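# Slide a reel fully onto the scanner glass

## Task

Take the reel that currently overhangs the rim of the scanner's glass and reposition it so the whole reel rests flat on the glass, keeping the same face upward. It must stay there by itself, not because a gripper holds it; at the end the grippers must have released it and pulled away.

## Robot and tools

Robot: two arms, left_arm and right_arm, each with a parallel two-finger gripper. The fingers extend along the gripper's own +z axis and close along its y axis. The reported hand point sits between the finger pads, roughly 1 cm short of the tips.

Frame: every result prints each gripper's position (metres) and orientation (quaternion w,x,y,z) in a single scene frame. Its origin is on the table surface midway between the arm bases; +z is up, +x reaches out across the table, and left_arm is on the +y side. The arm names do not correspond to left or right in any camera picture. Printed positions can be a little wrong, worse when an arm is far extended.

execute_actions takes "actions", a list with zero or one entry, and optional "pictures" (boolean; images come back by default). An empty list only reports the state. An entry with "rows" and optional "steps" (1 to 15, default 15, each step 1/30 s) is a motion; an entry with only "steps" (up to 300) is a wait counted from the previous result, so thinking time eats into it. A refused call does nothing.

A row is always 14 numbers in [-1, 1] covering both arms: left_arm dx, dy, dz, rx, ry, rz, opening, then right_arm in the same order. The first six per arm are an offset, expressed in that gripper's own axes, from the gripper's pose in the most recent result that showed it (or from its current pose if no result has shown it yet in this scene, or for later calls within the same reply). Each row is an offset from that same base, not from the row before. Scale: 1.0 equals 0.6 m of translation or 180 degrees of rotation; rx, ry, rz form one rotation vector. Opening is absolute, not an offset: +1 fully open (0.094 m), -1 closed. Up to 15 rows; if fewer than the step count, the final row repeats. Zero offsets are not a pause: they pull the arm back to its base pose.

move takes "target" (one 14-number row, same layout, offsets measured the same way) and optional "speed" in m/s, 0.002 to 0.5, default 0.25; rotation is capped at twice that value in rad/s. Both grippers travel straight toward their targets and finish together, over 0.5 to 10 s; anything longer is cut off at 10 s short of target. Rotation takes the shorter direction. Paths ignore obstacles and the other arm. The opening is applied when the move begins. The result adds a "move:" line with the outcome (done, off_target, moving, held, fault) and any limits: paced means the sent pose was clipped; held means a safety check blocked steps, after which the arm may lurch faster than the speed. Each gripper's remaining distance to its target is reported. If only one arm is named, the other finished fine.

wait takes "seconds" (0 to 10) and lets time pass with no new command. zoom_image takes "camera" (cam_high, cam_low, cam_left_wrist, cam_right_wrist) and "region" [x0, y0, x1, y1] in pixels of that 504x504 image, origin top-left, at most 504 px per side, and returns a closer view. finished_scene takes "scene", the number of the current scene; it ends and grades it and cannot be reversed. Replying with no tool call ends everything.

Controller behaviour: each step, the commanded pose is limited to within 70 mm and 16 degrees of the measured pose, then solved by damped inverse kinematics, favouring position over orientation. After an action ends an arm only continues to its last clipped pose, so a distant goal needs several actions; read the resulting pose and send the remainder. Arms usually end a centimetre or more low. To keep an arm still, put the correction back to its desired pose in the first call of a reply and zeros afterwards, raising the aim if it keeps sagging. A "Hand target" line shows where each arm is currently being driven. "pose unreachable" means the clearance check altered or blocked that arm's command; HELD marks steps that were not sent. Joint limits (rad), base to hand: waist -2.618 to 3.054, shoulder 0 to 3.142, elbow 0 to 3.142, wrist pitch -1.571 to 1.571, wrist yaw -1.571 to 1.571, wrist roll -2.094 to 2.094.

Gripping: grip_measured uses the same scale as the commanded opening; the last joint value gives metres. Each gripper's reading may be off by up to about 1 mm. To hold something, command about 0.03 below grip_measured (less for a lighter hold). Pads push roughly 50 to 62 N, less on very thin parts, with a brief spike on first contact.

Motor heat: holding loads warms motors. MOTOR HOT appears from 75 °C; at 90 °C that arm halts for 10 s; at 100 °C it goes limp and drops. These show as OVER-TEMPERATURE FAULT lines.

Avoid: knocking or dropping anything off the table (automatic failure), fast or deep pushes into contact, collisions or pressing between the arms, and leaving the reel held. Occasional disturbances may tug a held part or nudge loose objects. Faster, smoother, lower-effort completion is better; time spent replying counts.

Each tool is called after "Emit:" as name(argument=value, ...), one argument or row to a line, values as JSON.

## Session

Emit:
execute_actions(
  actions=[],
)

Scene clock: 0.00 s of 4800.00 s.
left_arm: end_effector_position=(+0.4265, +0.1114, +0.1164) grip_measured=+1.000 end_effector_quat_wxyz=(+0.077, +0.773, +0.629, -0.014) | right_arm: end_effector_position=(+0.4042, -0.1364, +0.3490) grip_measured=+1.000 end_effector_quat_wxyz=(+0.404, +0.031, +0.851, -0.334)
Joint positions: left_arm=[-0.199  2.23   2.129 -1.353  0.105  1.436  0.094] | right_arm=[ 0.445  2.067  2.415 -1.414  1.03   0.343  0.094]
Joint velocities: left_arm=[-0.012  0.012 -0.002 -0.022 -0.022  0.037  0.   ] | right_arm=[ 0.002 -0.007 -0.002  0.007 -0.037 -0.081  0.   ]
Hand target (left_arm): +0.427, +0.108, +0.129; +0.093, +0.773, +0.628, -0.013
Hand target (right_arm): +0.402, -0.140, +0.359; +0.414, +0.040, +0.845, -0.336

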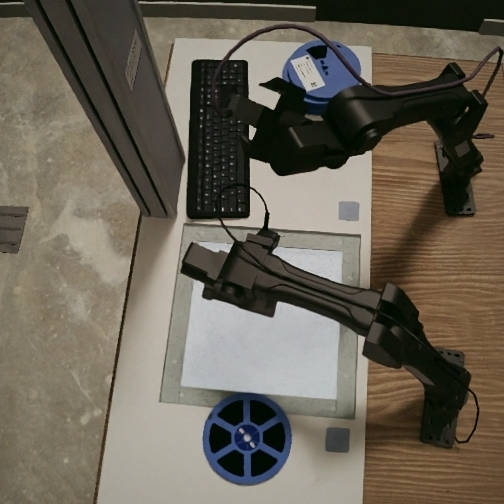

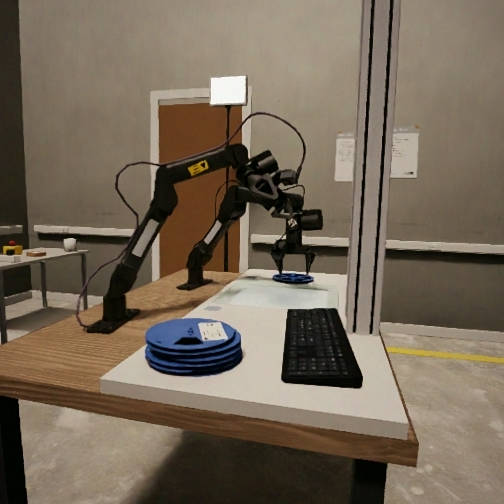

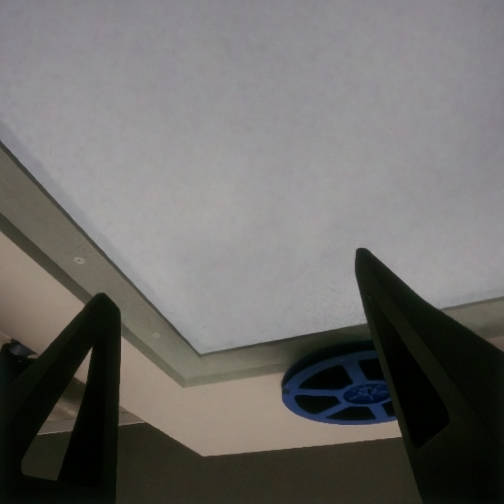

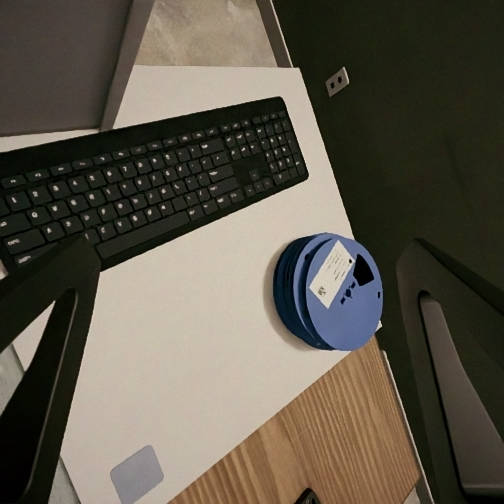

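Emit:
zoom_image(
  camera="cam_high",
  region=[130, 300, 400, 504],
)

Emit:
zoom_image(
  camera="cam_low",
  region=[180, 230, 380, 330],
)

Region (130, 300, 400, 504) of cam_high's 504x504 image, scaled by 1.867, with more detail than that image has; it fills the top 381 rows of this view, and the rest is white.

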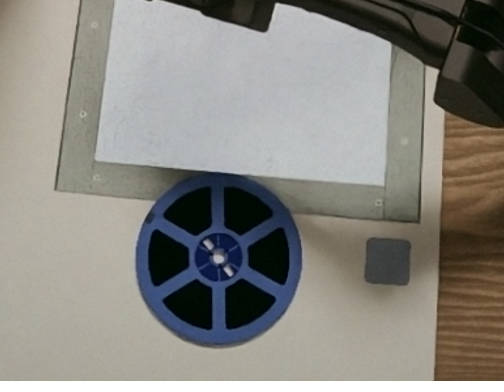

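Region (180, 230, 380, 330) of cam_low's 504x504 image, scaled by 2.520, with more detail than that image has.

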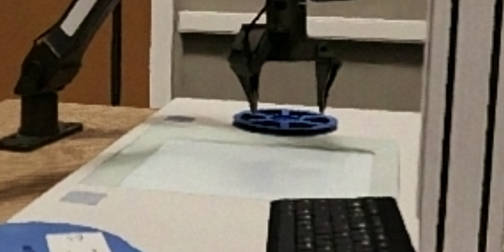

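Emit:
move(
  target=[0.4853, -0.1588, -0.0841, 0.0285, 0.0411, -0.065, 1, -0.0081, -0.0153, -0.0058, 0, 0, 0, 1],
  speed=0.2,
)

Scene clock: 43.30 s of 4800.00 s.
left_arm: end_effector_position=(+0.3899, +0.4223, +0.1173) grip_measured=+1.000 end_effector_quat_wxyz=(-0.004, +0.703, +0.711, +0.004) | right_arm: end_effector_position=(+0.4015, -0.1364, +0.3542) grip_measured=+1.000 end_effector_quat_wxyz=(+0.404, +0.028, +0.854, -0.328)
Joint positions: left_arm=[ 0.478  2.158  2.026 -1.435 -0.011  1.904  0.094] | right_arm=[ 0.445  2.067  2.447 -1.438  1.015  0.336  0.094]
Joint velocities: left_arm=[-0.007  0.002 -0.002 -0.007 -0.007  0.066  0.   ] | right_arm=[-0.002  0.002 -0.012 -0.051 -0.022 -0.007  0.   ]
Hand target (left_arm): +0.390, +0.420, +0.125; -0.000, +0.707, +0.707, +0.004
Hand target (right_arm): +0.402, -0.141, +0.359; +0.404, +0.030, +0.851, -0.334
Off the commanded pose (left_arm): 0.005 m, 1 deg.
Off the commanded pose (right_arm): 0.006 m, 1 deg.
After step 90, 38.20 s passed at rest.
move: done

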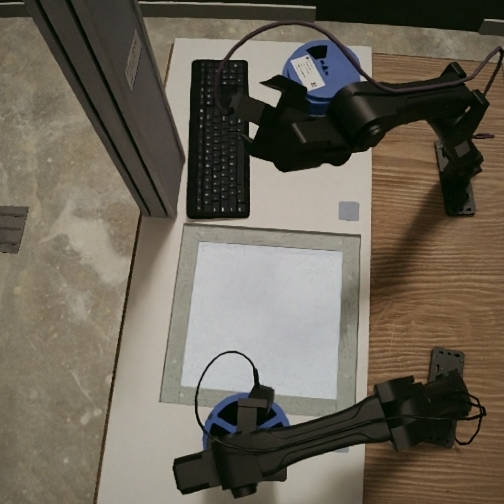

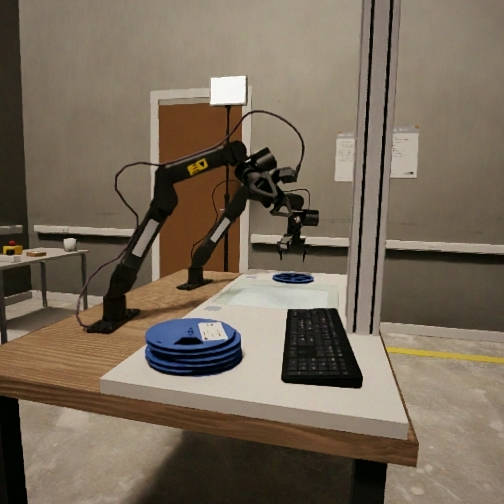

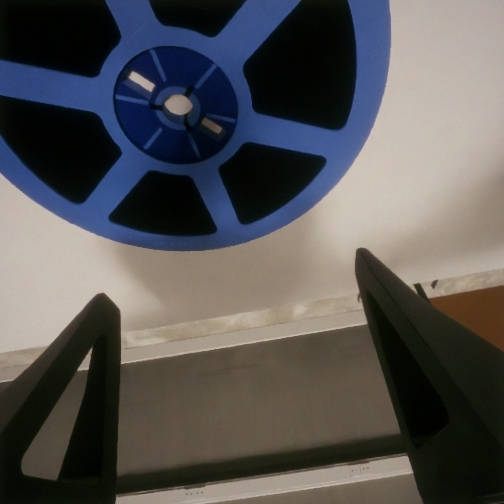

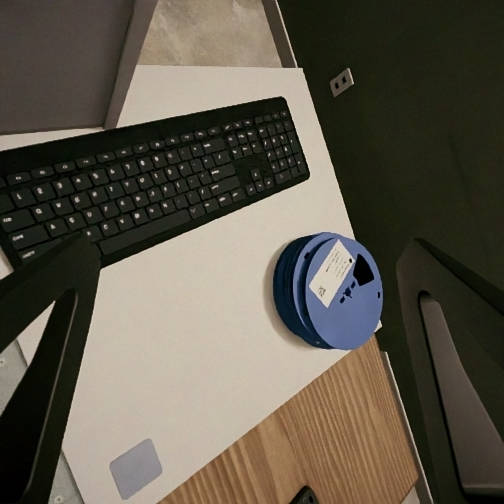

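Emit:
zoom_image(
  camera="cam_high",
  region=[150, 330, 350, 504],
)

Emit:
zoom_image(
  camera="cam_low",
  region=[230, 200, 350, 300],
)

Region (150, 330, 350, 504) of cam_high's 504x504 image, scaled by 2.520, with more detail than that image has; it fills the top 438 rows of this view, and the rest is white.

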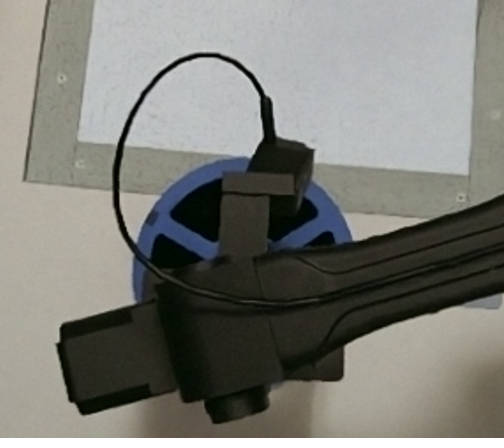

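Region (230, 200, 350, 300) of cam_low's 504x504 image, scaled by 4.200, with more detail than that image has.

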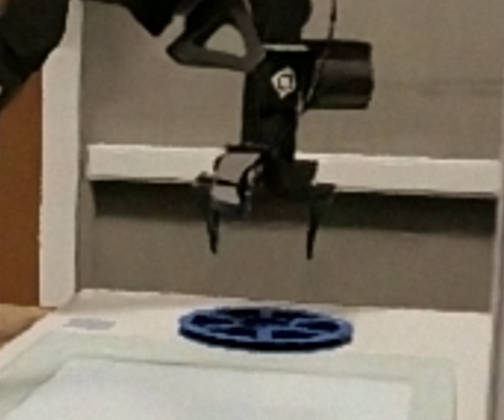

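Emit:
move(
  target=[0.0795, 0.0168, 0.0572, 0, 0, 0, 1, -0.0045, -0.01, 0.0015, 0, 0, 0, 1],
  speed=0.1,
)

Scene clock: 84.57 s of 4800.00 s.
left_arm: end_effector_position=(+0.3937, +0.4658, +0.0757) grip_measured=+1.000 end_effector_quat_wxyz=(-0.012, +0.703, +0.711, -0.009) | right_arm: end_effector_position=(+0.4017, -0.1344, +0.3520) grip_measured=+1.000 end_effector_quat_wxyz=(+0.400, +0.021, +0.858, -0.323)
Joint positions: left_arm=[ 0.566  2.282  2.063 -1.377 -0.017  1.992  0.094] | right_arm=[ 0.445  2.067  2.447 -1.438  0.998  0.325  0.094]
Joint velocities: left_arm=[-0.007 -0.002 -0.002  0.007 -0.007  0.022  0.   ] | right_arm=[ 0.002  0.012 -0.002 -0.007  0.007 -0.051  0.   ]
Hand target (left_arm): +0.399, +0.471, +0.084; -0.004, +0.703, +0.711, +0.005
Hand target (right_arm): +0.402, -0.141, +0.359; +0.404, +0.028, +0.854, -0.328
Off the commanded pose (left_arm): 0.011 m, 2 deg.
Off the commanded pose (right_arm): 0.010 m, 1 deg.
After step 90, 37.27 s passed at rest.
move: off_target (left_arm)

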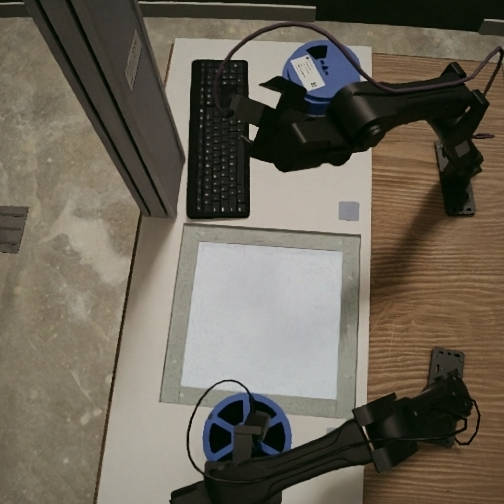

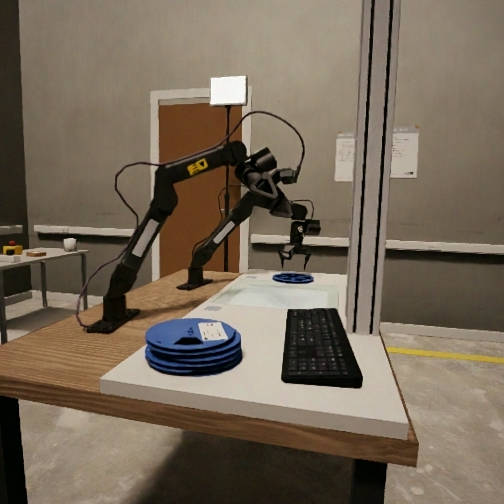

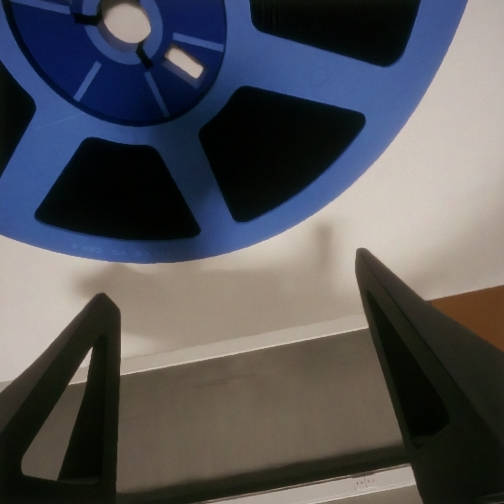

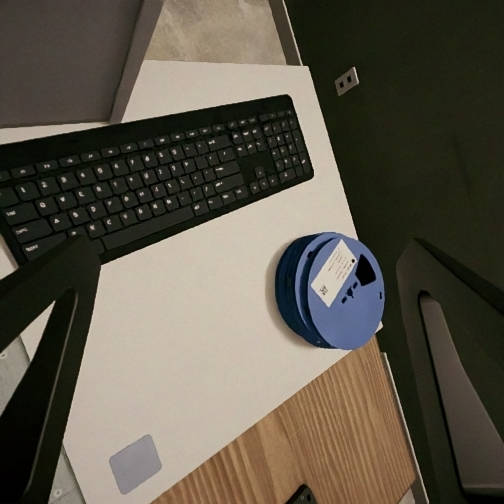

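Emit:
move(
  target=[0.0353, 0.0238, 0.0262, -0.0099, 0.0026, 0, 1, -0.005, -0.012, 0.002, 0, 0, 0, 1],
  speed=0.05,
)

Scene clock: 117.63 s of 4800.00 s.
left_arm: end_effector_position=(+0.4018, +0.4807, +0.0514) grip_measured=+1.000 end_effector_quat_wxyz=(-0.012, +0.705, +0.709, -0.009) | right_arm: end_effector_position=(+0.4025, -0.1347, +0.3496) grip_measured=+1.000 end_effector_quat_wxyz=(+0.394, +0.015, +0.862, -0.319)
Joint positions: left_arm=[ 0.589  2.353  2.089 -1.332 -0.016  2.019  0.094] | right_arm=[ 0.439  2.067  2.447 -1.438  0.98   0.311  0.094]
Joint velocities: left_arm=[ 0.017 -0.022 -0.007  0.022  0.037  0.066  0.   ] | right_arm=[ 0.012  0.012 -0.002 -0.022  0.022 -0.066  0.   ]
Hand target (left_arm): +0.407, +0.487, +0.060; -0.005, +0.704, +0.711, +0.006
Hand target (right_arm): +0.402, -0.140, +0.357; +0.400, +0.021, +0.858, -0.323
Off the commanded pose (left_arm): 0.012 m, 2 deg.
Off the commanded pose (right_arm): 0.009 m, 1 deg.
After step 90, 29.03 s passed at rest.
move: off_target (left_arm)

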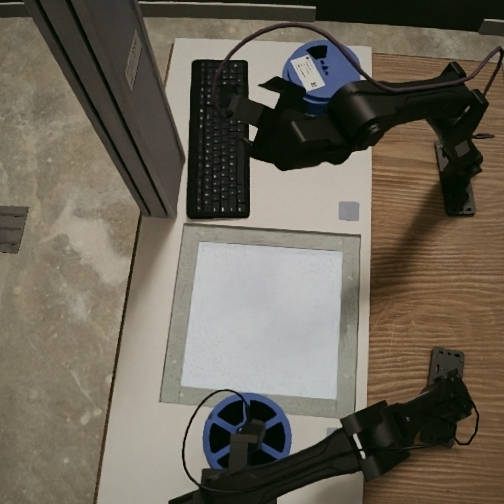

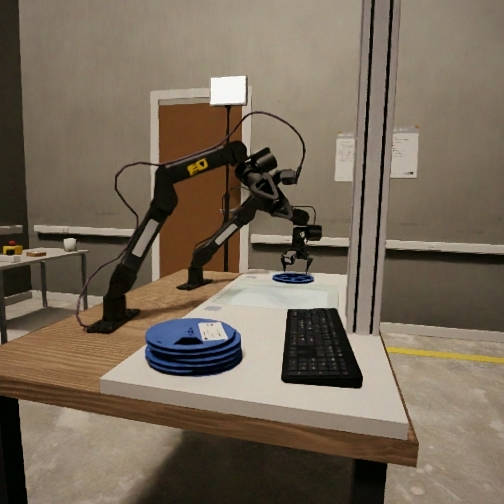

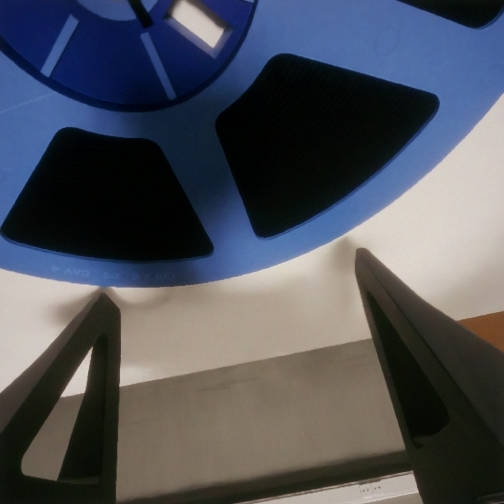

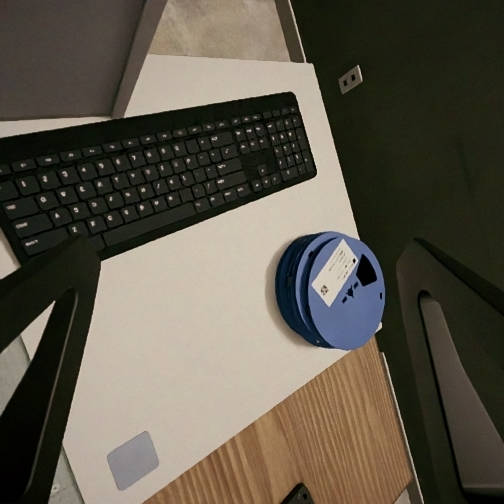

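Emit:
zoom_image(
  camera="cam_low",
  region=[255, 240, 335, 295],
)

Region (255, 240, 335, 295) of cam_low's 504x504 image, scaled by 6.300, with more detail than that image has; it fills the top 346 rows of this view, and the rest is white.

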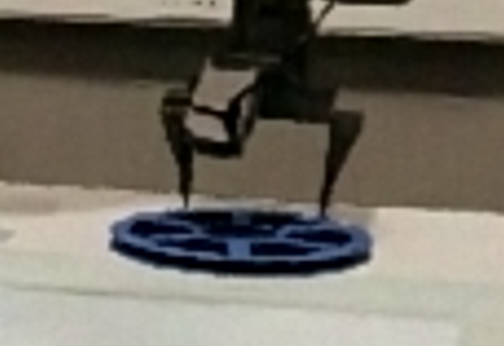

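Emit:
move(
  target=[0.0155, 0.012, -0.001, -0.0099, 0.0026, 0, 1, -0.006, -0.013, 0.0, 0, 0, 0, 1],
  speed=0.03,
)

Emit:
zoom_image(
  camera="cam_low",
  region=[255, 240, 335, 295],
)

Scene clock: 133.93 s of 4800.00 s.
left_arm: end_effector_position=(+0.4052, +0.4826, +0.0460) grip_measured=+1.000 end_effector_quat_wxyz=(-0.011, +0.708, +0.706, -0.006) | right_arm: end_effector_position=(+0.4026, -0.1326, +0.3475) grip_measured=+1.000 end_effector_quat_wxyz=(+0.390, +0.007, +0.865, -0.315)
Joint positions: left_arm=[ 0.589  2.366  2.089 -1.313 -0.017  2.028  0.094] | right_arm=[ 0.439  2.067  2.447 -1.438  0.963  0.298  0.094]
Joint velocities: left_arm=[-0.002  0.002 -0.012 -0.066 -0.022  0.007  0.   ] | right_arm=[ 0.002  0.002 -0.007 -0.022  0.022 -0.022  0.   ]
Hand target (left_arm): +0.409, +0.490, +0.052; -0.004, +0.705, +0.709, +0.005
Hand target (right_arm): +0.402, -0.140, +0.356; +0.395, +0.015, +0.861, -0.319
Off the commanded pose (left_arm): 0.010 m, 2 deg.
Off the commanded pose (right_arm): 0.012 m, 1 deg.
After step 90, 12.43 s passed at rest.
move: off_target (right_arm)

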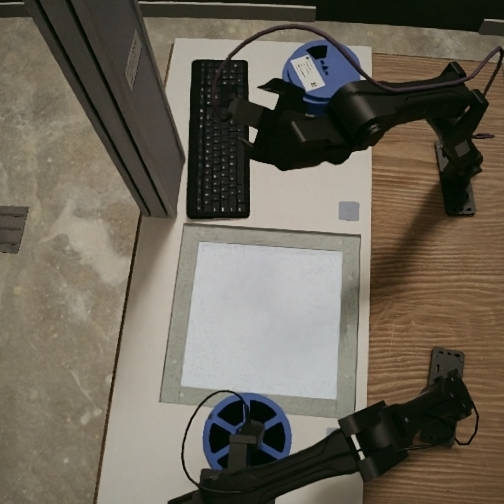

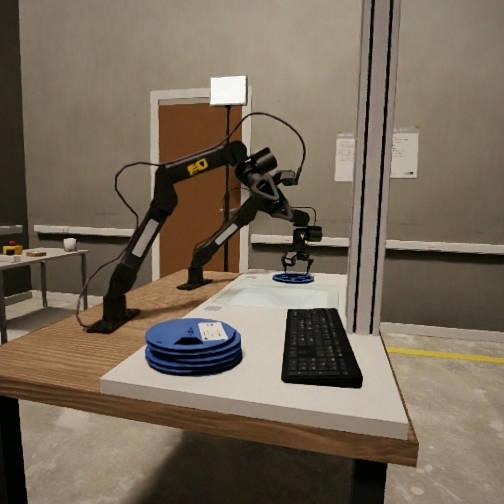

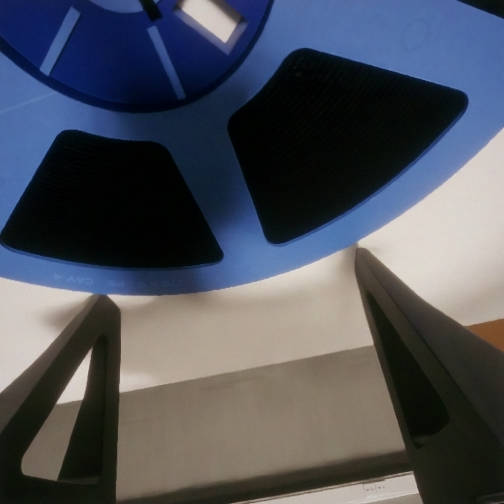

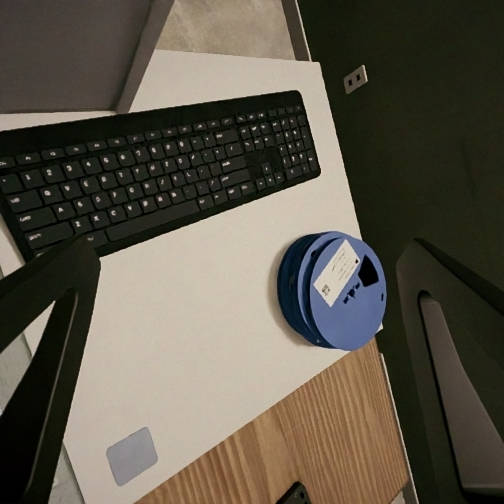

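Region (255, 240, 335, 295) of cam_low's 504x504 image, scaled by 6.300, with more detail than that image has; it fills the top 346 rows of this view, and the rest is white.

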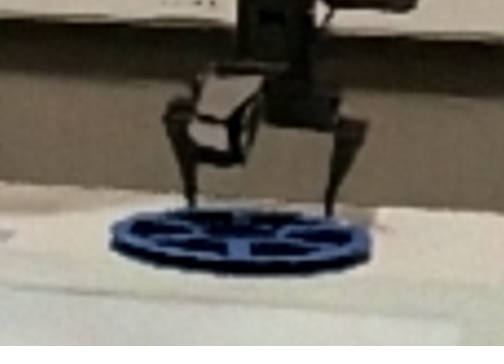

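Emit:
execute_actions(
  actions=[
    {"rows": [[0.008,0.005,-0.010,-0.0081,0.0018,-0.0027,1,-0.0067,-0.0177,-0.0005,0.005,-0.0022,0.0044,1],[0.004,0.005,-0.010,-0.0081,0.0018,-0.0027,1,-0.0067,-0.0177,-0.0005,0.005,-0.0022,0.0044,1],[0.0,0.005,-0.010,-0.0081,0.0018,-0.0027,1,-0.0067,-0.0177,-0.0005,0.005,-0.0022,0.0044,1],[-0.004,0.005,-0.010,-0.0081,0.0018,-0.0027,1,-0.0067,-0.0177,-0.0005,0.005,-0.0022,0.0044,1],[-0.008,0.005,-0.010,-0.0081,0.0018,-0.0027,1,-0.0067,-0.0177,-0.0005,0.005,-0.0022,0.0044,1],[-0.012,0.005,-0.010,-0.0081,0.0018,-0.0027,1,-0.0067,-0.0177,-0.0005,0.005,-0.0022,0.0044,1],[-0.016,0.005,-0.010,-0.0081,0.0018,-0.0027,1,-0.0067,-0.0177,-0.0005,0.005,-0.0022,0.0044,1],[-0.020,0.005,-0.010,-0.0081,0.0018,-0.0027,1,-0.0067,-0.0177,-0.0005,0.005,-0.0022,0.0044,1],[-0.025,0.005,-0.010,-0.0081,0.0018,-0.0027,1,-0.0067,-0.0177,-0.0005,0.005,-0.0022,0.0044,1],[-0.030,0.005,-0.010,-0.0081,0.0018,-0.0027,1,-0.0067,-0.0177,-0.0005,0.005,-0.0022,0.0044,1],[-0.035,0.005,-0.010,-0.0081,0.0018,-0.0027,1,-0.0067,-0.0177,-0.0005,0.005,-0.0022,0.0044,1],[-0.040,0.005,-0.010,-0.0081,0.0018,-0.0027,1,-0.0067,-0.0177,-0.0005,0.005,-0.0022,0.0044,1],[-0.046,0.005,-0.010,-0.0081,0.0018,-0.0027,1,-0.0067,-0.0177,-0.0005,0.005,-0.0022,0.0044,1],[-0.052,0.005,-0.010,-0.0081,0.0018,-0.0027,1,-0.0067,-0.0177,-0.0005,0.005,-0.0022,0.0044,1],[-0.058,0.005,-0.010,-0.0081,0.0018,-0.0027,1,-0.0067,-0.0177,-0.0005,0.005,-0.0022,0.0044,1]], "steps": 15},
  ],
  pictures=false,
)

Emit:
execute_actions(
  actions=[
    {"steps": 15},
  ],
)

Scene clock: 156.13 s of 4800.00 s.
left_arm: end_effector_position=(+0.4060, +0.4679, +0.0448) grip_measured=+1.000 end_effector_quat_wxyz=(-0.012, +0.703, +0.712, +0.005) | right_arm: end_effector_position=(+0.4026, -0.1326, +0.3474) grip_measured=+1.000 end_effector_quat_wxyz=(+0.390, +0.007, +0.865, -0.315)
Joint positions: left_arm=[ 0.556  2.315  1.997 -1.252 -0.026  1.979  0.094] | right_arm=[ 0.439  2.067  2.447 -1.438  0.963  0.298  0.094]
Joint velocities: left_arm=[-0.222 -0.198 -0.325  0.125 -0.095 -0.198  0.   ] | right_arm=[-0.002 -0.012 -0.017 -0.066 -0.081 -0.125  0.   ]
Hand target (left_arm): +0.408, +0.448, +0.051; -0.004, +0.705, +0.709, +0.003
Hand target (right_arm): +0.402, -0.140, +0.356; +0.395, +0.015, +0.861, -0.319
Off the commanded pose (left_arm): 0.021 m, 1 deg.
Off the commanded pose (right_arm): 0.011 m, 1 deg.
Steps of this call (steps 1 to 90: nothing new was sent; then 18.70 s passed at rest; steps 91 to 105: all 15 steps of this action). Readings (end_effector_position):
91: left_arm (+0.4053, +0.4827, +0.0460) | right_arm (+0.4026, -0.1326, +0.3474)
92: left_arm (+0.4056, +0.4828, +0.0460) | right_arm (+0.4026, -0.1326, +0.3474)
94: left_arm (+0.4063, +0.4832, +0.0456) | right_arm (+0.4026, -0.1326, +0.3474)
98: left_arm (+0.4062, +0.4822, +0.0451) | right_arm (+0.4026, -0.1326, +0.3474)
105: the state above

Scene clock: 156.63 s of 4800.00 s.
left_arm: end_effector_position=(+0.4082, +0.4554, +0.0448) grip_measured=+1.000 end_effector_quat_wxyz=(-0.013, +0.705, +0.709, +0.004) | right_arm: end_effector_position=(+0.4026, -0.1326, +0.3474) grip_measured=+1.000 end_effector_quat_wxyz=(+0.390, +0.007, +0.865, -0.315)
Joint positions: left_arm=[ 0.528  2.304  1.979 -1.248 -0.026  1.959  0.094] | right_arm=[ 0.439  2.067  2.447 -1.438  0.963  0.298  0.094]
Joint velocities: left_arm=[-0.002 -0.017 -0.012  0.007 -0.007 -0.037  0.   ] | right_arm=[-0.002  0.002 -0.012 -0.022 -0.051 -0.051  0.   ]
Hand target (left_arm): +0.408, +0.448, +0.051; -0.004, +0.705, +0.709, +0.003
Hand target (right_arm): +0.402, -0.140, +0.356; +0.395, +0.015, +0.861, -0.319
Off the commanded pose (left_arm): 0.010 m, 1 deg.
Off the commanded pose (right_arm): 0.011 m, 1 deg.
Steps of this call (steps 1 to 15: nothing new was sent). Readings (end_effector_position):
1: left_arm (+0.4061, +0.4646, +0.0448) | right_arm (+0.4026, -0.1326, +0.3474)
2: left_arm (+0.4064, +0.4612, +0.0449) | right_arm (+0.4026, -0.1326, +0.3474)
4: left_arm (+0.4074, +0.4569, +0.0448) | right_arm (+0.4026, -0.1326, +0.3474)
8: left_arm (+0.4082, +0.4554, +0.0448) | right_arm (+0.4026, -0.1326, +0.3474)
15: the state above

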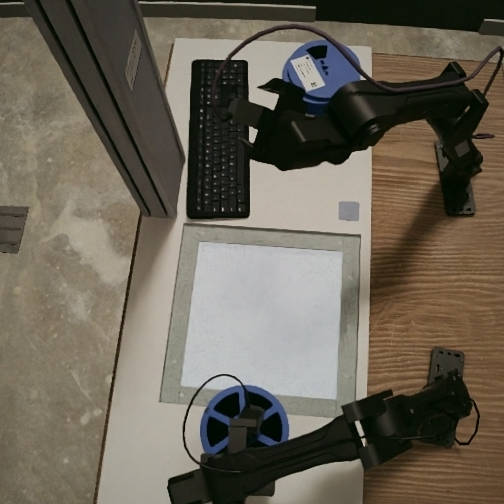

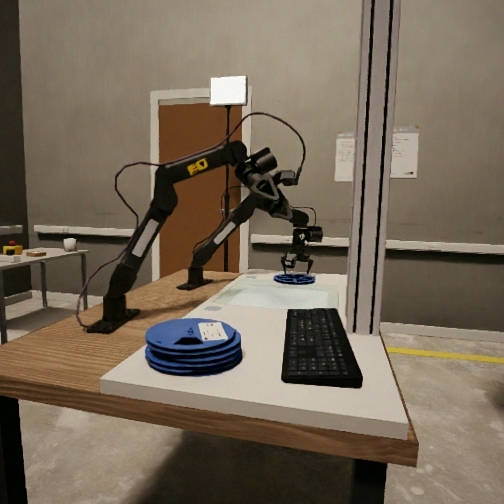

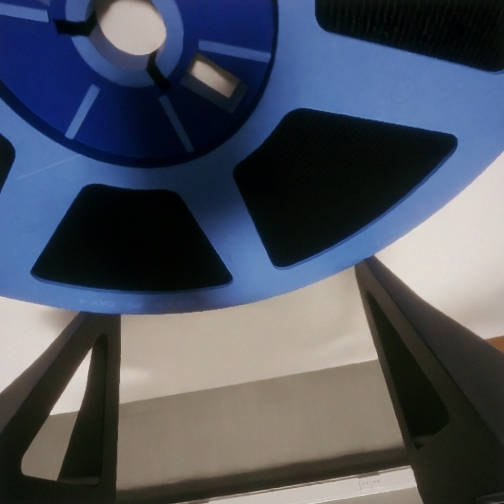

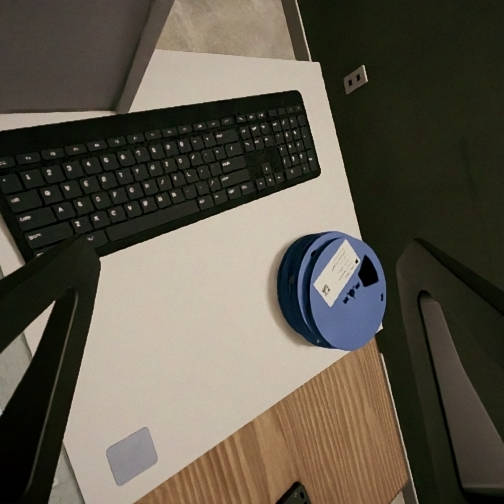

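Emit:
execute_actions(
  actions=[
    {"rows": [[-0.016,-0.0005,-0.010,-0.0036,-0.0045,0,1,-0.0067,-0.0177,-0.0005,0.005,-0.0022,0.0044,1],[-0.021,-0.001,-0.010,-0.0036,-0.0045,0,1,-0.0067,-0.0177,-0.0005,0.005,-0.0022,0.0044,1],[-0.027,-0.0015,-0.010,-0.0036,-0.0045,0,1,-0.0067,-0.0177,-0.0005,0.005,-0.0022,0.0044,1],[-0.033,-0.002,-0.010,-0.0036,-0.0045,0,1,-0.0067,-0.0177,-0.0005,0.005,-0.0022,0.0044,1],[-0.040,-0.0026,-0.010,-0.0036,-0.0045,0,1,-0.0067,-0.0177,-0.0005,0.005,-0.0022,0.0044,1],[-0.047,-0.0032,-0.010,-0.0036,-0.0045,0,1,-0.0067,-0.0177,-0.0005,0.005,-0.0022,0.0044,1],[-0.054,-0.0038,-0.010,-0.0036,-0.0045,0,1,-0.0067,-0.0177,-0.0005,0.005,-0.0022,0.0044,1],[-0.061,-0.0044,-0.010,-0.0036,-0.0045,0,1,-0.0067,-0.0177,-0.0005,0.005,-0.0022,0.0044,1],[-0.068,-0.005,-0.010,-0.0036,-0.0045,0,1,-0.0067,-0.0177,-0.0005,0.005,-0.0022,0.0044,1],[-0.075,-0.0056,-0.010,-0.0036,-0.0045,0,1,-0.0067,-0.0177,-0.0005,0.005,-0.0022,0.0044,1],[-0.082,-0.0062,-0.010,-0.0036,-0.0045,0,1,-0.0067,-0.0177,-0.0005,0.005,-0.0022,0.0044,1],[-0.089,-0.0068,-0.010,-0.0036,-0.0045,0,1,-0.0067,-0.0177,-0.0005,0.005,-0.0022,0.0044,1],[-0.096,-0.0074,-0.010,-0.0036,-0.0045,0,1,-0.0067,-0.0177,-0.0005,0.005,-0.0022,0.0044,1],[-0.103,-0.008,-0.010,-0.0036,-0.0045,0,1,-0.0067,-0.0177,-0.0005,0.005,-0.0022,0.0044,1],[-0.110,-0.0086,-0.010,-0.0036,-0.0045,0,1,-0.0067,-0.0177,-0.0005,0.005,-0.0022,0.0044,1]], "steps": 15},
  ],
  pictures=false,
)

Emit:
execute_actions(
  actions=[
    {"rows": [[-0.046,-0.001,-0.010,-0.0036,-0.0045,0.0022,1,-0.0067,-0.0177,-0.0005,0.005,-0.0022,0.0044,1],[-0.053,-0.0016,-0.010,-0.0036,-0.0045,0.0022,1,-0.0067,-0.0177,-0.0005,0.005,-0.0022,0.0044,1],[-0.060,-0.0022,-0.010,-0.0036,-0.0045,0.0022,1,-0.0067,-0.0177,-0.0005,0.005,-0.0022,0.0044,1],[-0.067,-0.0028,-0.010,-0.0036,-0.0045,0.0022,1,-0.0067,-0.0177,-0.0005,0.005,-0.0022,0.0044,1],[-0.074,-0.0034,-0.010,-0.0036,-0.0045,0.0022,1,-0.0067,-0.0177,-0.0005,0.005,-0.0022,0.0044,1],[-0.081,-0.004,-0.010,-0.0036,-0.0045,0.0022,1,-0.0067,-0.0177,-0.0005,0.005,-0.0022,0.0044,1],[-0.088,-0.0046,-0.010,-0.0036,-0.0045,0.0022,1,-0.0067,-0.0177,-0.0005,0.005,-0.0022,0.0044,1],[-0.095,-0.0052,-0.010,-0.0036,-0.0045,0.0022,1,-0.0067,-0.0177,-0.0005,0.005,-0.0022,0.0044,1],[-0.101,-0.0058,-0.010,-0.0036,-0.0045,0.0022,1,-0.0067,-0.0177,-0.0005,0.005,-0.0022,0.0044,1],[-0.107,-0.0063,-0.010,-0.0036,-0.0045,0.0022,1,-0.0067,-0.0177,-0.0005,0.005,-0.0022,0.0044,1],[-0.112,-0.0068,-0.010,-0.0036,-0.0045,0.0022,1,-0.0067,-0.0177,-0.0005,0.005,-0.0022,0.0044,1],[-0.117,-0.0072,-0.010,-0.0036,-0.0045,0.0022,1,-0.0067,-0.0177,-0.0005,0.005,-0.0022,0.0044,1],[-0.121,-0.0075,-0.010,-0.0036,-0.0045,0.0022,1,-0.0067,-0.0177,-0.0005,0.005,-0.0022,0.0044,1],[-0.124,-0.0078,-0.010,-0.0036,-0.0045,0.0022,1,-0.0067,-0.0177,-0.0005,0.005,-0.0022,0.0044,1],[-0.126,-0.008,-0.010,-0.0036,-0.0045,0.0022,1,-0.0067,-0.0177,-0.0005,0.005,-0.0022,0.0044,1]], "steps": 15},
  ],
  pictures=false,
)

Emit:
execute_actions(
  actions=[
    {"steps": 12},
  ],
)

Scene clock: 180.37 s of 4800.00 s.
left_arm: end_effector_position=(+0.4054, +0.4094, +0.0441) grip_measured=+1.000 end_effector_quat_wxyz=(-0.013, +0.707, +0.707, +0.007) | right_arm: end_effector_position=(+0.4026, -0.1326, +0.3474) grip_measured=+1.000 end_effector_quat_wxyz=(+0.390, +0.007, +0.865, -0.315)
Joint positions: left_arm=[ 0.429  2.218  1.831 -1.185 -0.03   1.866  0.094] | right_arm=[ 0.439  2.067  2.447 -1.438  0.963  0.298  0.094]
Joint velocities: left_arm=[-0.32  -0.188 -0.32   0.125  0.037 -0.286  0.   ] | right_arm=[-0.002 -0.002  0.002  0.022  0.037  0.007  0.   ]
Hand target (left_arm): +0.403, +0.390, +0.049; -0.004, +0.706, +0.709, +0.000
Hand target (right_arm): +0.402, -0.140, +0.356; +0.395, +0.015, +0.861, -0.319
Off the commanded pose (left_arm): 0.021 m, 1 deg.
Off the commanded pose (right_arm): 0.011 m, 1 deg.
Steps of this call (steps 1 to 90: nothing new was sent; then 20.23 s passed at rest; steps 91 to 105: all 15 steps of this action). Readings (end_effector_position):
91: left_arm (+0.4082, +0.4553, +0.0448) | right_arm (+0.4026, -0.1326, +0.3474)
92: left_arm (+0.4081, +0.4553, +0.0448) | right_arm (+0.4026, -0.1326, +0.3474)
94: left_arm (+0.4076, +0.4540, +0.0445) | right_arm (+0.4026, -0.1326, +0.3474)
98: left_arm (+0.4060, +0.4440, +0.0444) | right_arm (+0.4026, -0.1326, +0.3474)
105: the state above

Scene clock: 180.87 s of 4800.00 s.
left_arm: end_effector_position=(+0.4038, +0.3473, +0.0435) grip_measured=+1.000 end_effector_quat_wxyz=(-0.013, +0.712, +0.702, +0.010) | right_arm: end_effector_position=(+0.4026, -0.1326, +0.3474) grip_measured=+1.000 end_effector_quat_wxyz=(+0.390, +0.007, +0.865, -0.315)
Joint positions: left_arm=[ 0.285  2.149  1.718 -1.139 -0.033  1.735  0.094] | right_arm=[ 0.439  2.067  2.447 -1.438  0.963  0.297  0.094]
Joint velocities: left_arm=[-0.154 -0.071 -0.095  0.007  0.022 -0.212  0.   ] | right_arm=[-0.027 -0.012 -0.017 -0.051  0.022 -0.007  0.   ]
Hand target (left_arm): +0.400, +0.334, +0.047; -0.005, +0.710, +0.704, +0.004
Hand target (right_arm): +0.402, -0.140, +0.356; +0.395, +0.015, +0.861, -0.319
Off the commanded pose (left_arm): 0.015 m, 1 deg.
Off the commanded pose (right_arm): 0.011 m, 1 deg.
Steps of this call (steps 1 to 15: all 15 steps of this action). Readings (end_effector_position):
1: left_arm (+0.4054, +0.4045, +0.0440) | right_arm (+0.4026, -0.1326, +0.3474)
2: left_arm (+0.4054, +0.3996, +0.0441) | right_arm (+0.4026, -0.1326, +0.3474)
4: left_arm (+0.4052, +0.3896, +0.0440) | right_arm (+0.4026, -0.1326, +0.3474)
8: left_arm (+0.4050, +0.3709, +0.0437) | right_arm (+0.4026, -0.1326, +0.3474)
15: the state above

Scene clock: 181.27 s of 4800.00 s.
left_arm: end_effector_position=(+0.4037, +0.3429, +0.0434) grip_measured=+1.000 end_effector_quat_wxyz=(-0.013, +0.709, +0.705, +0.010) | right_arm: end_effector_position=(+0.4026, -0.1326, +0.3474) grip_measured=+1.000 end_effector_quat_wxyz=(+0.390, +0.007, +0.865, -0.315)
Joint positions: left_arm=[ 0.274  2.146  1.713 -1.137 -0.033  1.716  0.094] | right_arm=[ 0.439  2.067  2.447 -1.438  0.963  0.297  0.094]
Joint velocities: left_arm=[-0.017 -0.027  0.012  0.022  0.007 -0.051  0.   ] | right_arm=[-0.007 -0.002  0.002 -0.037 -0.022  0.037  0.   ]
Hand target (left_arm): +0.400, +0.334, +0.047; -0.005, +0.710, +0.704, +0.004
Hand target (right_arm): +0.402, -0.140, +0.356; +0.395, +0.015, +0.861, -0.319
Off the commanded pose (left_arm): 0.011 m, 1 deg.
Off the commanded pose (right_arm): 0.011 m, 1 deg.
Steps of this call (steps 1 to 12: nothing new was sent). Readings (end_effector_position):
1: left_arm (+0.4037, +0.3452, +0.0435) | right_arm (+0.4026, -0.1326, +0.3474)
2: left_arm (+0.4037, +0.3440, +0.0435) | right_arm (+0.4026, -0.1326, +0.3474)
4: left_arm (+0.4037, +0.3430, +0.0434) | right_arm (+0.4026, -0.1326, +0.3474)
8: left_arm (+0.4037, +0.3429, +0.0434) | right_arm (+0.4026, -0.1326, +0.3474)
12: the state above

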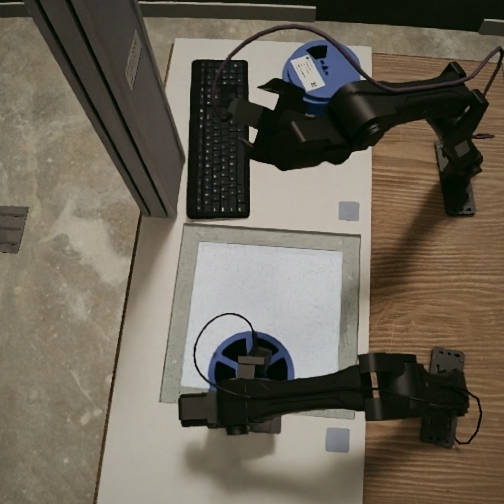

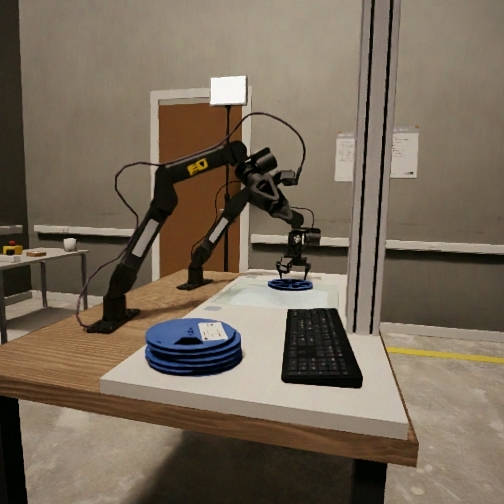

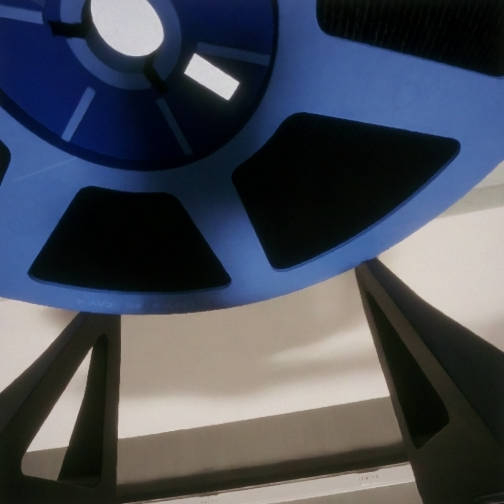

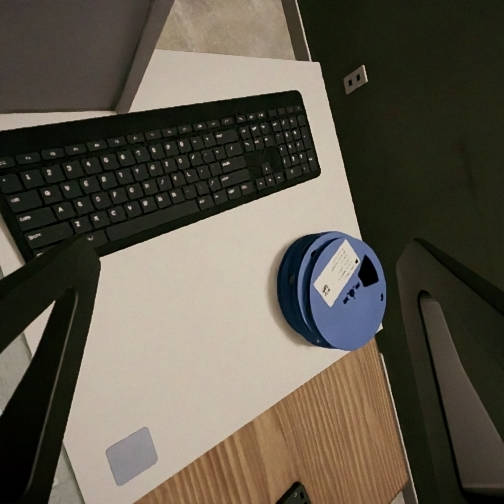

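Emit:
execute_actions(
  actions=[
    {"rows": [[-0.019,-0.0065,-0.010,-0.001,-0.007,0,1,-0.0067,-0.0177,-0.0005,0.005,-0.0022,0.0044,1],[-0.024,-0.007,-0.011,-0.001,-0.007,0,1,-0.0067,-0.0177,-0.0005,0.005,-0.0022,0.0044,1],[-0.030,-0.0076,-0.012,-0.001,-0.007,0,1,-0.0067,-0.0177,-0.0005,0.005,-0.0022,0.0044,1],[-0.037,-0.0082,-0.0122,-0.001,-0.007,0,1,-0.0067,-0.0177,-0.0005,0.005,-0.0022,0.0044,1],[-0.044,-0.0088,-0.0124,-0.001,-0.007,0,1,-0.0067,-0.0177,-0.0005,0.005,-0.0022,0.0044,1],[-0.051,-0.0094,-0.0127,-0.001,-0.007,0,1,-0.0067,-0.0177,-0.0005,0.005,-0.0022,0.0044,1],[-0.058,-0.010,-0.0129,-0.001,-0.007,0,1,-0.0067,-0.0177,-0.0005,0.005,-0.0022,0.0044,1],[-0.065,-0.0106,-0.0131,-0.001,-0.007,0,1,-0.0067,-0.0177,-0.0005,0.005,-0.0022,0.0044,1],[-0.072,-0.0112,-0.0133,-0.001,-0.007,0,1,-0.0067,-0.0177,-0.0005,0.005,-0.0022,0.0044,1],[-0.079,-0.0118,-0.0136,-0.001,-0.007,0,1,-0.0067,-0.0177,-0.0005,0.005,-0.0022,0.0044,1],[-0.086,-0.0124,-0.0138,-0.001,-0.007,0,1,-0.0067,-0.0177,-0.0005,0.005,-0.0022,0.0044,1],[-0.093,-0.013,-0.014,-0.001,-0.007,0,1,-0.0067,-0.0177,-0.0005,0.005,-0.0022,0.0044,1],[-0.100,-0.0136,-0.0143,-0.001,-0.007,0,1,-0.0067,-0.0177,-0.0005,0.005,-0.0022,0.0044,1],[-0.107,-0.0142,-0.0145,-0.001,-0.007,0,1,-0.0067,-0.0177,-0.0005,0.005,-0.0022,0.0044,1],[-0.114,-0.0148,-0.0147,-0.001,-0.007,0,1,-0.0067,-0.0177,-0.0005,0.005,-0.0022,0.0044,1]], "steps": 15},
  ],
  pictures=false,
)

Emit:
execute_actions(
  actions=[
    {"rows": [[-0.041,-0.007,-0.0095,-0.001,-0.006,0,1,-0.0067,-0.0177,-0.0005,0.005,-0.0022,0.0044,1],[-0.048,-0.0076,-0.0097,-0.001,-0.006,0,1,-0.0067,-0.0177,-0.0005,0.005,-0.0022,0.0044,1],[-0.055,-0.0082,-0.0099,-0.001,-0.006,0,1,-0.0067,-0.0177,-0.0005,0.005,-0.0022,0.0044,1],[-0.062,-0.0088,-0.0101,-0.001,-0.006,0,1,-0.0067,-0.0177,-0.0005,0.005,-0.0022,0.0044,1],[-0.069,-0.0094,-0.0103,-0.001,-0.006,0,1,-0.0067,-0.0177,-0.0005,0.005,-0.0022,0.0044,1],[-0.075,-0.010,-0.0105,-0.001,-0.006,0,1,-0.0067,-0.0177,-0.0005,0.005,-0.0022,0.0044,1],[-0.081,-0.0105,-0.0107,-0.001,-0.006,0,1,-0.0067,-0.0177,-0.0005,0.005,-0.0022,0.0044,1],[-0.086,-0.011,-0.0109,-0.001,-0.006,0,1,-0.0067,-0.0177,-0.0005,0.005,-0.0022,0.0044,1],[-0.091,-0.0114,-0.011,-0.001,-0.006,0,1,-0.0067,-0.0177,-0.0005,0.005,-0.0022,0.0044,1],[-0.095,-0.0118,-0.0111,-0.001,-0.006,0,1,-0.0067,-0.0177,-0.0005,0.005,-0.0022,0.0044,1],[-0.099,-0.0121,-0.0112,-0.001,-0.006,0,1,-0.0067,-0.0177,-0.0005,0.005,-0.0022,0.0044,1],[-0.102,-0.0124,-0.0113,-0.001,-0.006,0,1,-0.0067,-0.0177,-0.0005,0.005,-0.0022,0.0044,1],[-0.104,-0.0126,-0.0114,-0.001,-0.006,0,1,-0.0067,-0.0177,-0.0005,0.005,-0.0022,0.0044,1],[-0.106,-0.0128,-0.0115,-0.001,-0.006,0,1,-0.0067,-0.0177,-0.0005,0.005,-0.0022,0.0044,1],[-0.107,-0.013,-0.0115,-0.001,-0.006,0,1,-0.0067,-0.0177,-0.0005,0.005,-0.0022,0.0044,1]], "steps": 15},
  ],
  pictures=false,
)

Emit:
execute_actions(
  actions=[
    {"steps": 10},
  ],
)

Scene clock: 203.90 s of 4800.00 s.
left_arm: end_effector_position=(+0.3990, +0.2940, +0.0436) grip_measured=+1.000 end_effector_quat_wxyz=(-0.017, +0.712, +0.701, +0.011) | right_arm: end_effector_position=(+0.4026, -0.1326, +0.3474) grip_measured=+1.000 end_effector_quat_wxyz=(+0.390, +0.007, +0.865, -0.315)
Joint positions: left_arm=[ 0.153  2.117  1.667 -1.129 -0.039  1.605  0.094] | right_arm=[ 0.439  2.067  2.447 -1.438  0.963  0.297  0.094]
Joint velocities: left_arm=[-0.339 -0.042 -0.061 -0.007 -0.037 -0.271  0.   ] | right_arm=[ 0.007  0.002  0.002 -0.022 -0.007 -0.037  0.   ]
Hand target (left_arm): +0.394, +0.275, +0.049; -0.005, +0.709, +0.705, +0.001
Hand target (right_arm): +0.402, -0.140, +0.356; +0.395, +0.015, +0.861, -0.319
Off the commanded pose (left_arm): 0.021 m, 2 deg.
Off the commanded pose (right_arm): 0.011 m, 1 deg.
Steps of this call (steps 1 to 90: nothing new was sent; then 19.13 s passed at rest; steps 91 to 105: all 15 steps of this action). Readings (end_effector_position):
91: left_arm (+0.4037, +0.3428, +0.0434) | right_arm (+0.4026, -0.1326, +0.3474)
92: left_arm (+0.4037, +0.3425, +0.0434) | right_arm (+0.4026, -0.1326, +0.3474)
94: left_arm (+0.4033, +0.3410, +0.0435) | right_arm (+0.4026, -0.1326, +0.3474)
98: left_arm (+0.4013, +0.3289, +0.0435) | right_arm (+0.4026, -0.1326, +0.3474)
105: the state above

Scene clock: 204.40 s of 4800.00 s.
left_arm: end_effector_position=(+0.3962, +0.2419, +0.0434) grip_measured=+1.000 end_effector_quat_wxyz=(-0.018, +0.714, +0.700, +0.015) | right_arm: end_effector_position=(+0.4026, -0.1326, +0.3474) grip_measured=+1.000 end_effector_quat_wxyz=(+0.390, +0.007, +0.865, -0.315)
Joint positions: left_arm=[ 0.02   2.114  1.662 -1.129 -0.045  1.475  0.094] | right_arm=[ 0.439  2.067  2.447 -1.438  0.963  0.297  0.094]
Joint velocities: left_arm=[-0.105 -0.002 -0.002  0.007 -0.022 -0.227  0.   ] | right_arm=[ 0.002 -0.012  0.007  0.066  0.037 -0.022  0.   ]
Hand target (left_arm): +0.390, +0.230, +0.047; -0.009, +0.713, +0.701, +0.003
Hand target (right_arm): +0.402, -0.140, +0.356; +0.395, +0.015, +0.861, -0.319
Off the commanded pose (left_arm): 0.014 m, 2 deg.
Off the commanded pose (right_arm): 0.011 m, 1 deg.
Steps of this call (steps 1 to 15: all 15 steps of this action). Readings (end_effector_position):
1: left_arm (+0.3987, +0.2895, +0.0434) | right_arm (+0.4026, -0.1326, +0.3474)
2: left_arm (+0.3987, +0.2852, +0.0435) | right_arm (+0.4026, -0.1326, +0.3474)
4: left_arm (+0.3986, +0.2767, +0.0435) | right_arm (+0.4026, -0.1326, +0.3474)
8: left_arm (+0.3976, +0.2604, +0.0435) | right_arm (+0.4026, -0.1326, +0.3474)
15: the state above

Scene clock: 204.73 s of 4800.00 s.
left_arm: end_effector_position=(+0.3960, +0.2400, +0.0434) grip_measured=+1.000 end_effector_quat_wxyz=(-0.018, +0.711, +0.703, +0.014) | right_arm: end_effector_position=(+0.4026, -0.1326, +0.3474) grip_measured=+1.000 end_effector_quat_wxyz=(+0.390, +0.007, +0.865, -0.315)
Joint positions: left_arm=[ 0.015  2.114  1.662 -1.129 -0.045  1.462  0.094] | right_arm=[ 0.439  2.067  2.447 -1.438  0.963  0.297  0.094]
Joint velocities: left_arm=[-0.017  0.002 -0.012  0.022  0.022 -0.007  0.   ] | right_arm=[ 0.017  0.002  0.012 -0.051 -0.081  0.007  0.   ]
Hand target (left_arm): +0.390, +0.230, +0.047; -0.009, +0.713, +0.701, +0.003
Hand target (right_arm): +0.402, -0.140, +0.356; +0.395, +0.015, +0.861, -0.319
Off the commanded pose (left_arm): 0.013 m, 2 deg.
Off the commanded pose (right_arm): 0.011 m, 1 deg.
Steps of this call (steps 1 to 10: nothing new was sent). Readings (end_effector_position):
1: left_arm (+0.3961, +0.2409, +0.0434) | right_arm (+0.4026, -0.1326, +0.3474)
2: left_arm (+0.3961, +0.2403, +0.0434) | right_arm (+0.4026, -0.1326, +0.3474)
4: left_arm (+0.3960, +0.2401, +0.0434) | right_arm (+0.4026, -0.1326, +0.3474)
8: left_arm (+0.3960, +0.2400, +0.0434) | right_arm (+0.4026, -0.1326, +0.3474)
10: the state above

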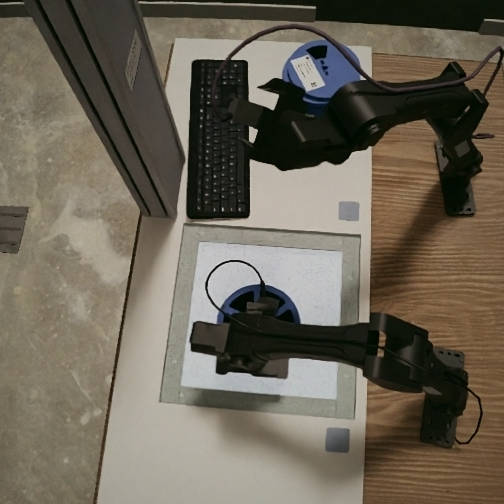

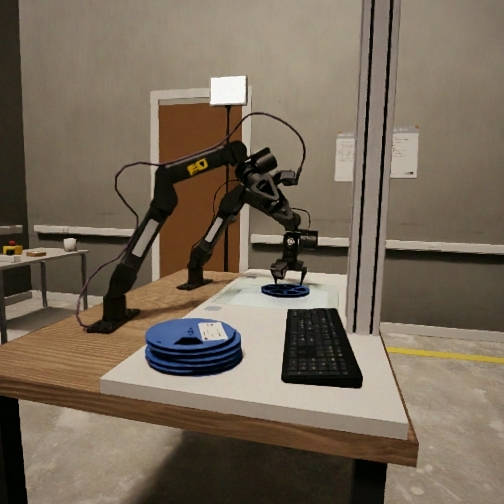

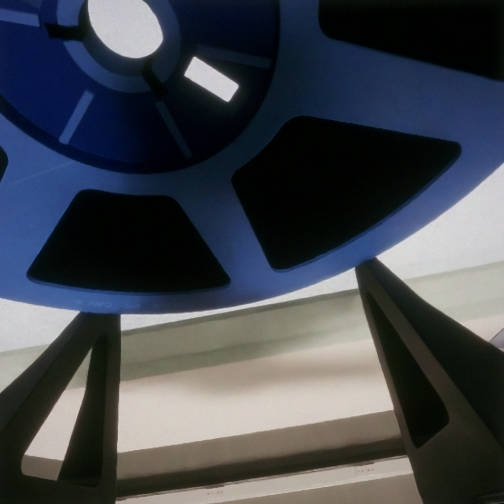

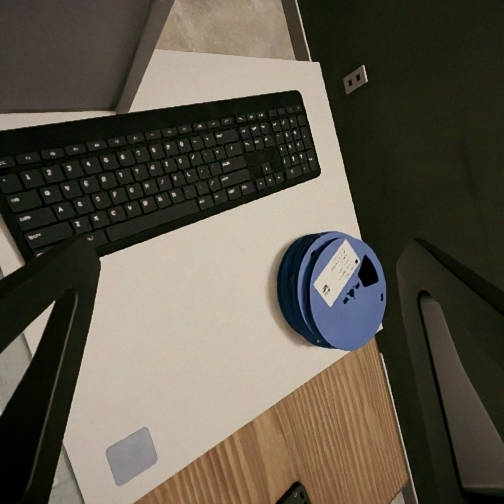

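Emit:
move(
  target=[0.27, -0.06, -0.18, 0, 0, 0, 1, -0.0067, -0.0177, -0.0005, 0.005, -0.0022, 0.0044, 1],
  speed=0.2,
)

Scene clock: 209.30 s of 4800.00 s.
left_arm: end_effector_position=(+0.3639, +0.3979, +0.1522) grip_measured=+1.000 end_effector_quat_wxyz=(-0.024, +0.708, +0.705, +0.018) | right_arm: end_effector_position=(+0.4027, -0.1316, +0.3464) grip_measured=+1.000 end_effector_quat_wxyz=(+0.389, +0.005, +0.867, -0.312)
Joint positions: left_arm=[ 0.419  2.021  1.957 -1.498 -0.058  1.861  0.094] | right_arm=[ 0.439  2.067  2.447 -1.438  0.955  0.297  0.094]
Joint velocities: left_arm=[ 0.002 -0.007 -0.002 -0.066 -0.037  0.051  0.   ] | right_arm=[ 0.002 -0.017  0.007 -0.037  0.022  0.007  0.   ]
Hand target (left_arm): +0.363, +0.396, +0.161; -0.018, +0.711, +0.703, +0.018
Hand target (right_arm): +0.402, -0.140, +0.356; +0.395, +0.014, +0.861, -0.319
Off the commanded pose (left_arm): 0.007 m, 1 deg.
Off the commanded pose (right_arm): 0.013 m, 2 deg.
move: off_target (right_arm)

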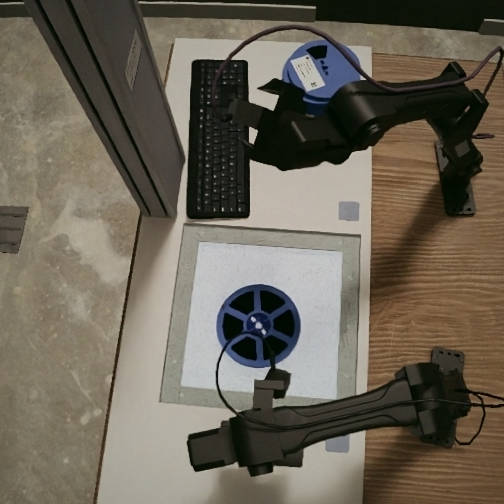

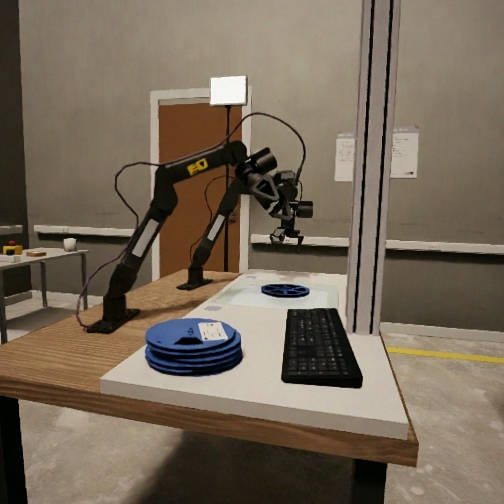

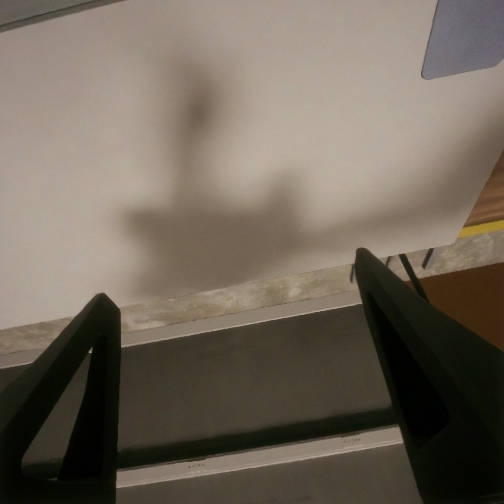

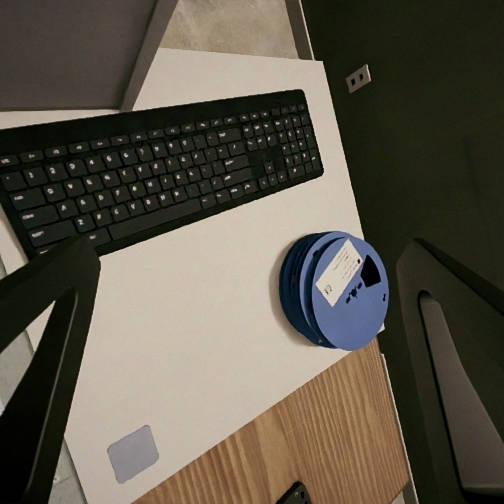

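The reel lies fully on the glass and the arm is clear.

Emit:
finished_scene(
  scene=1,
)

The scene is finished: the task was done.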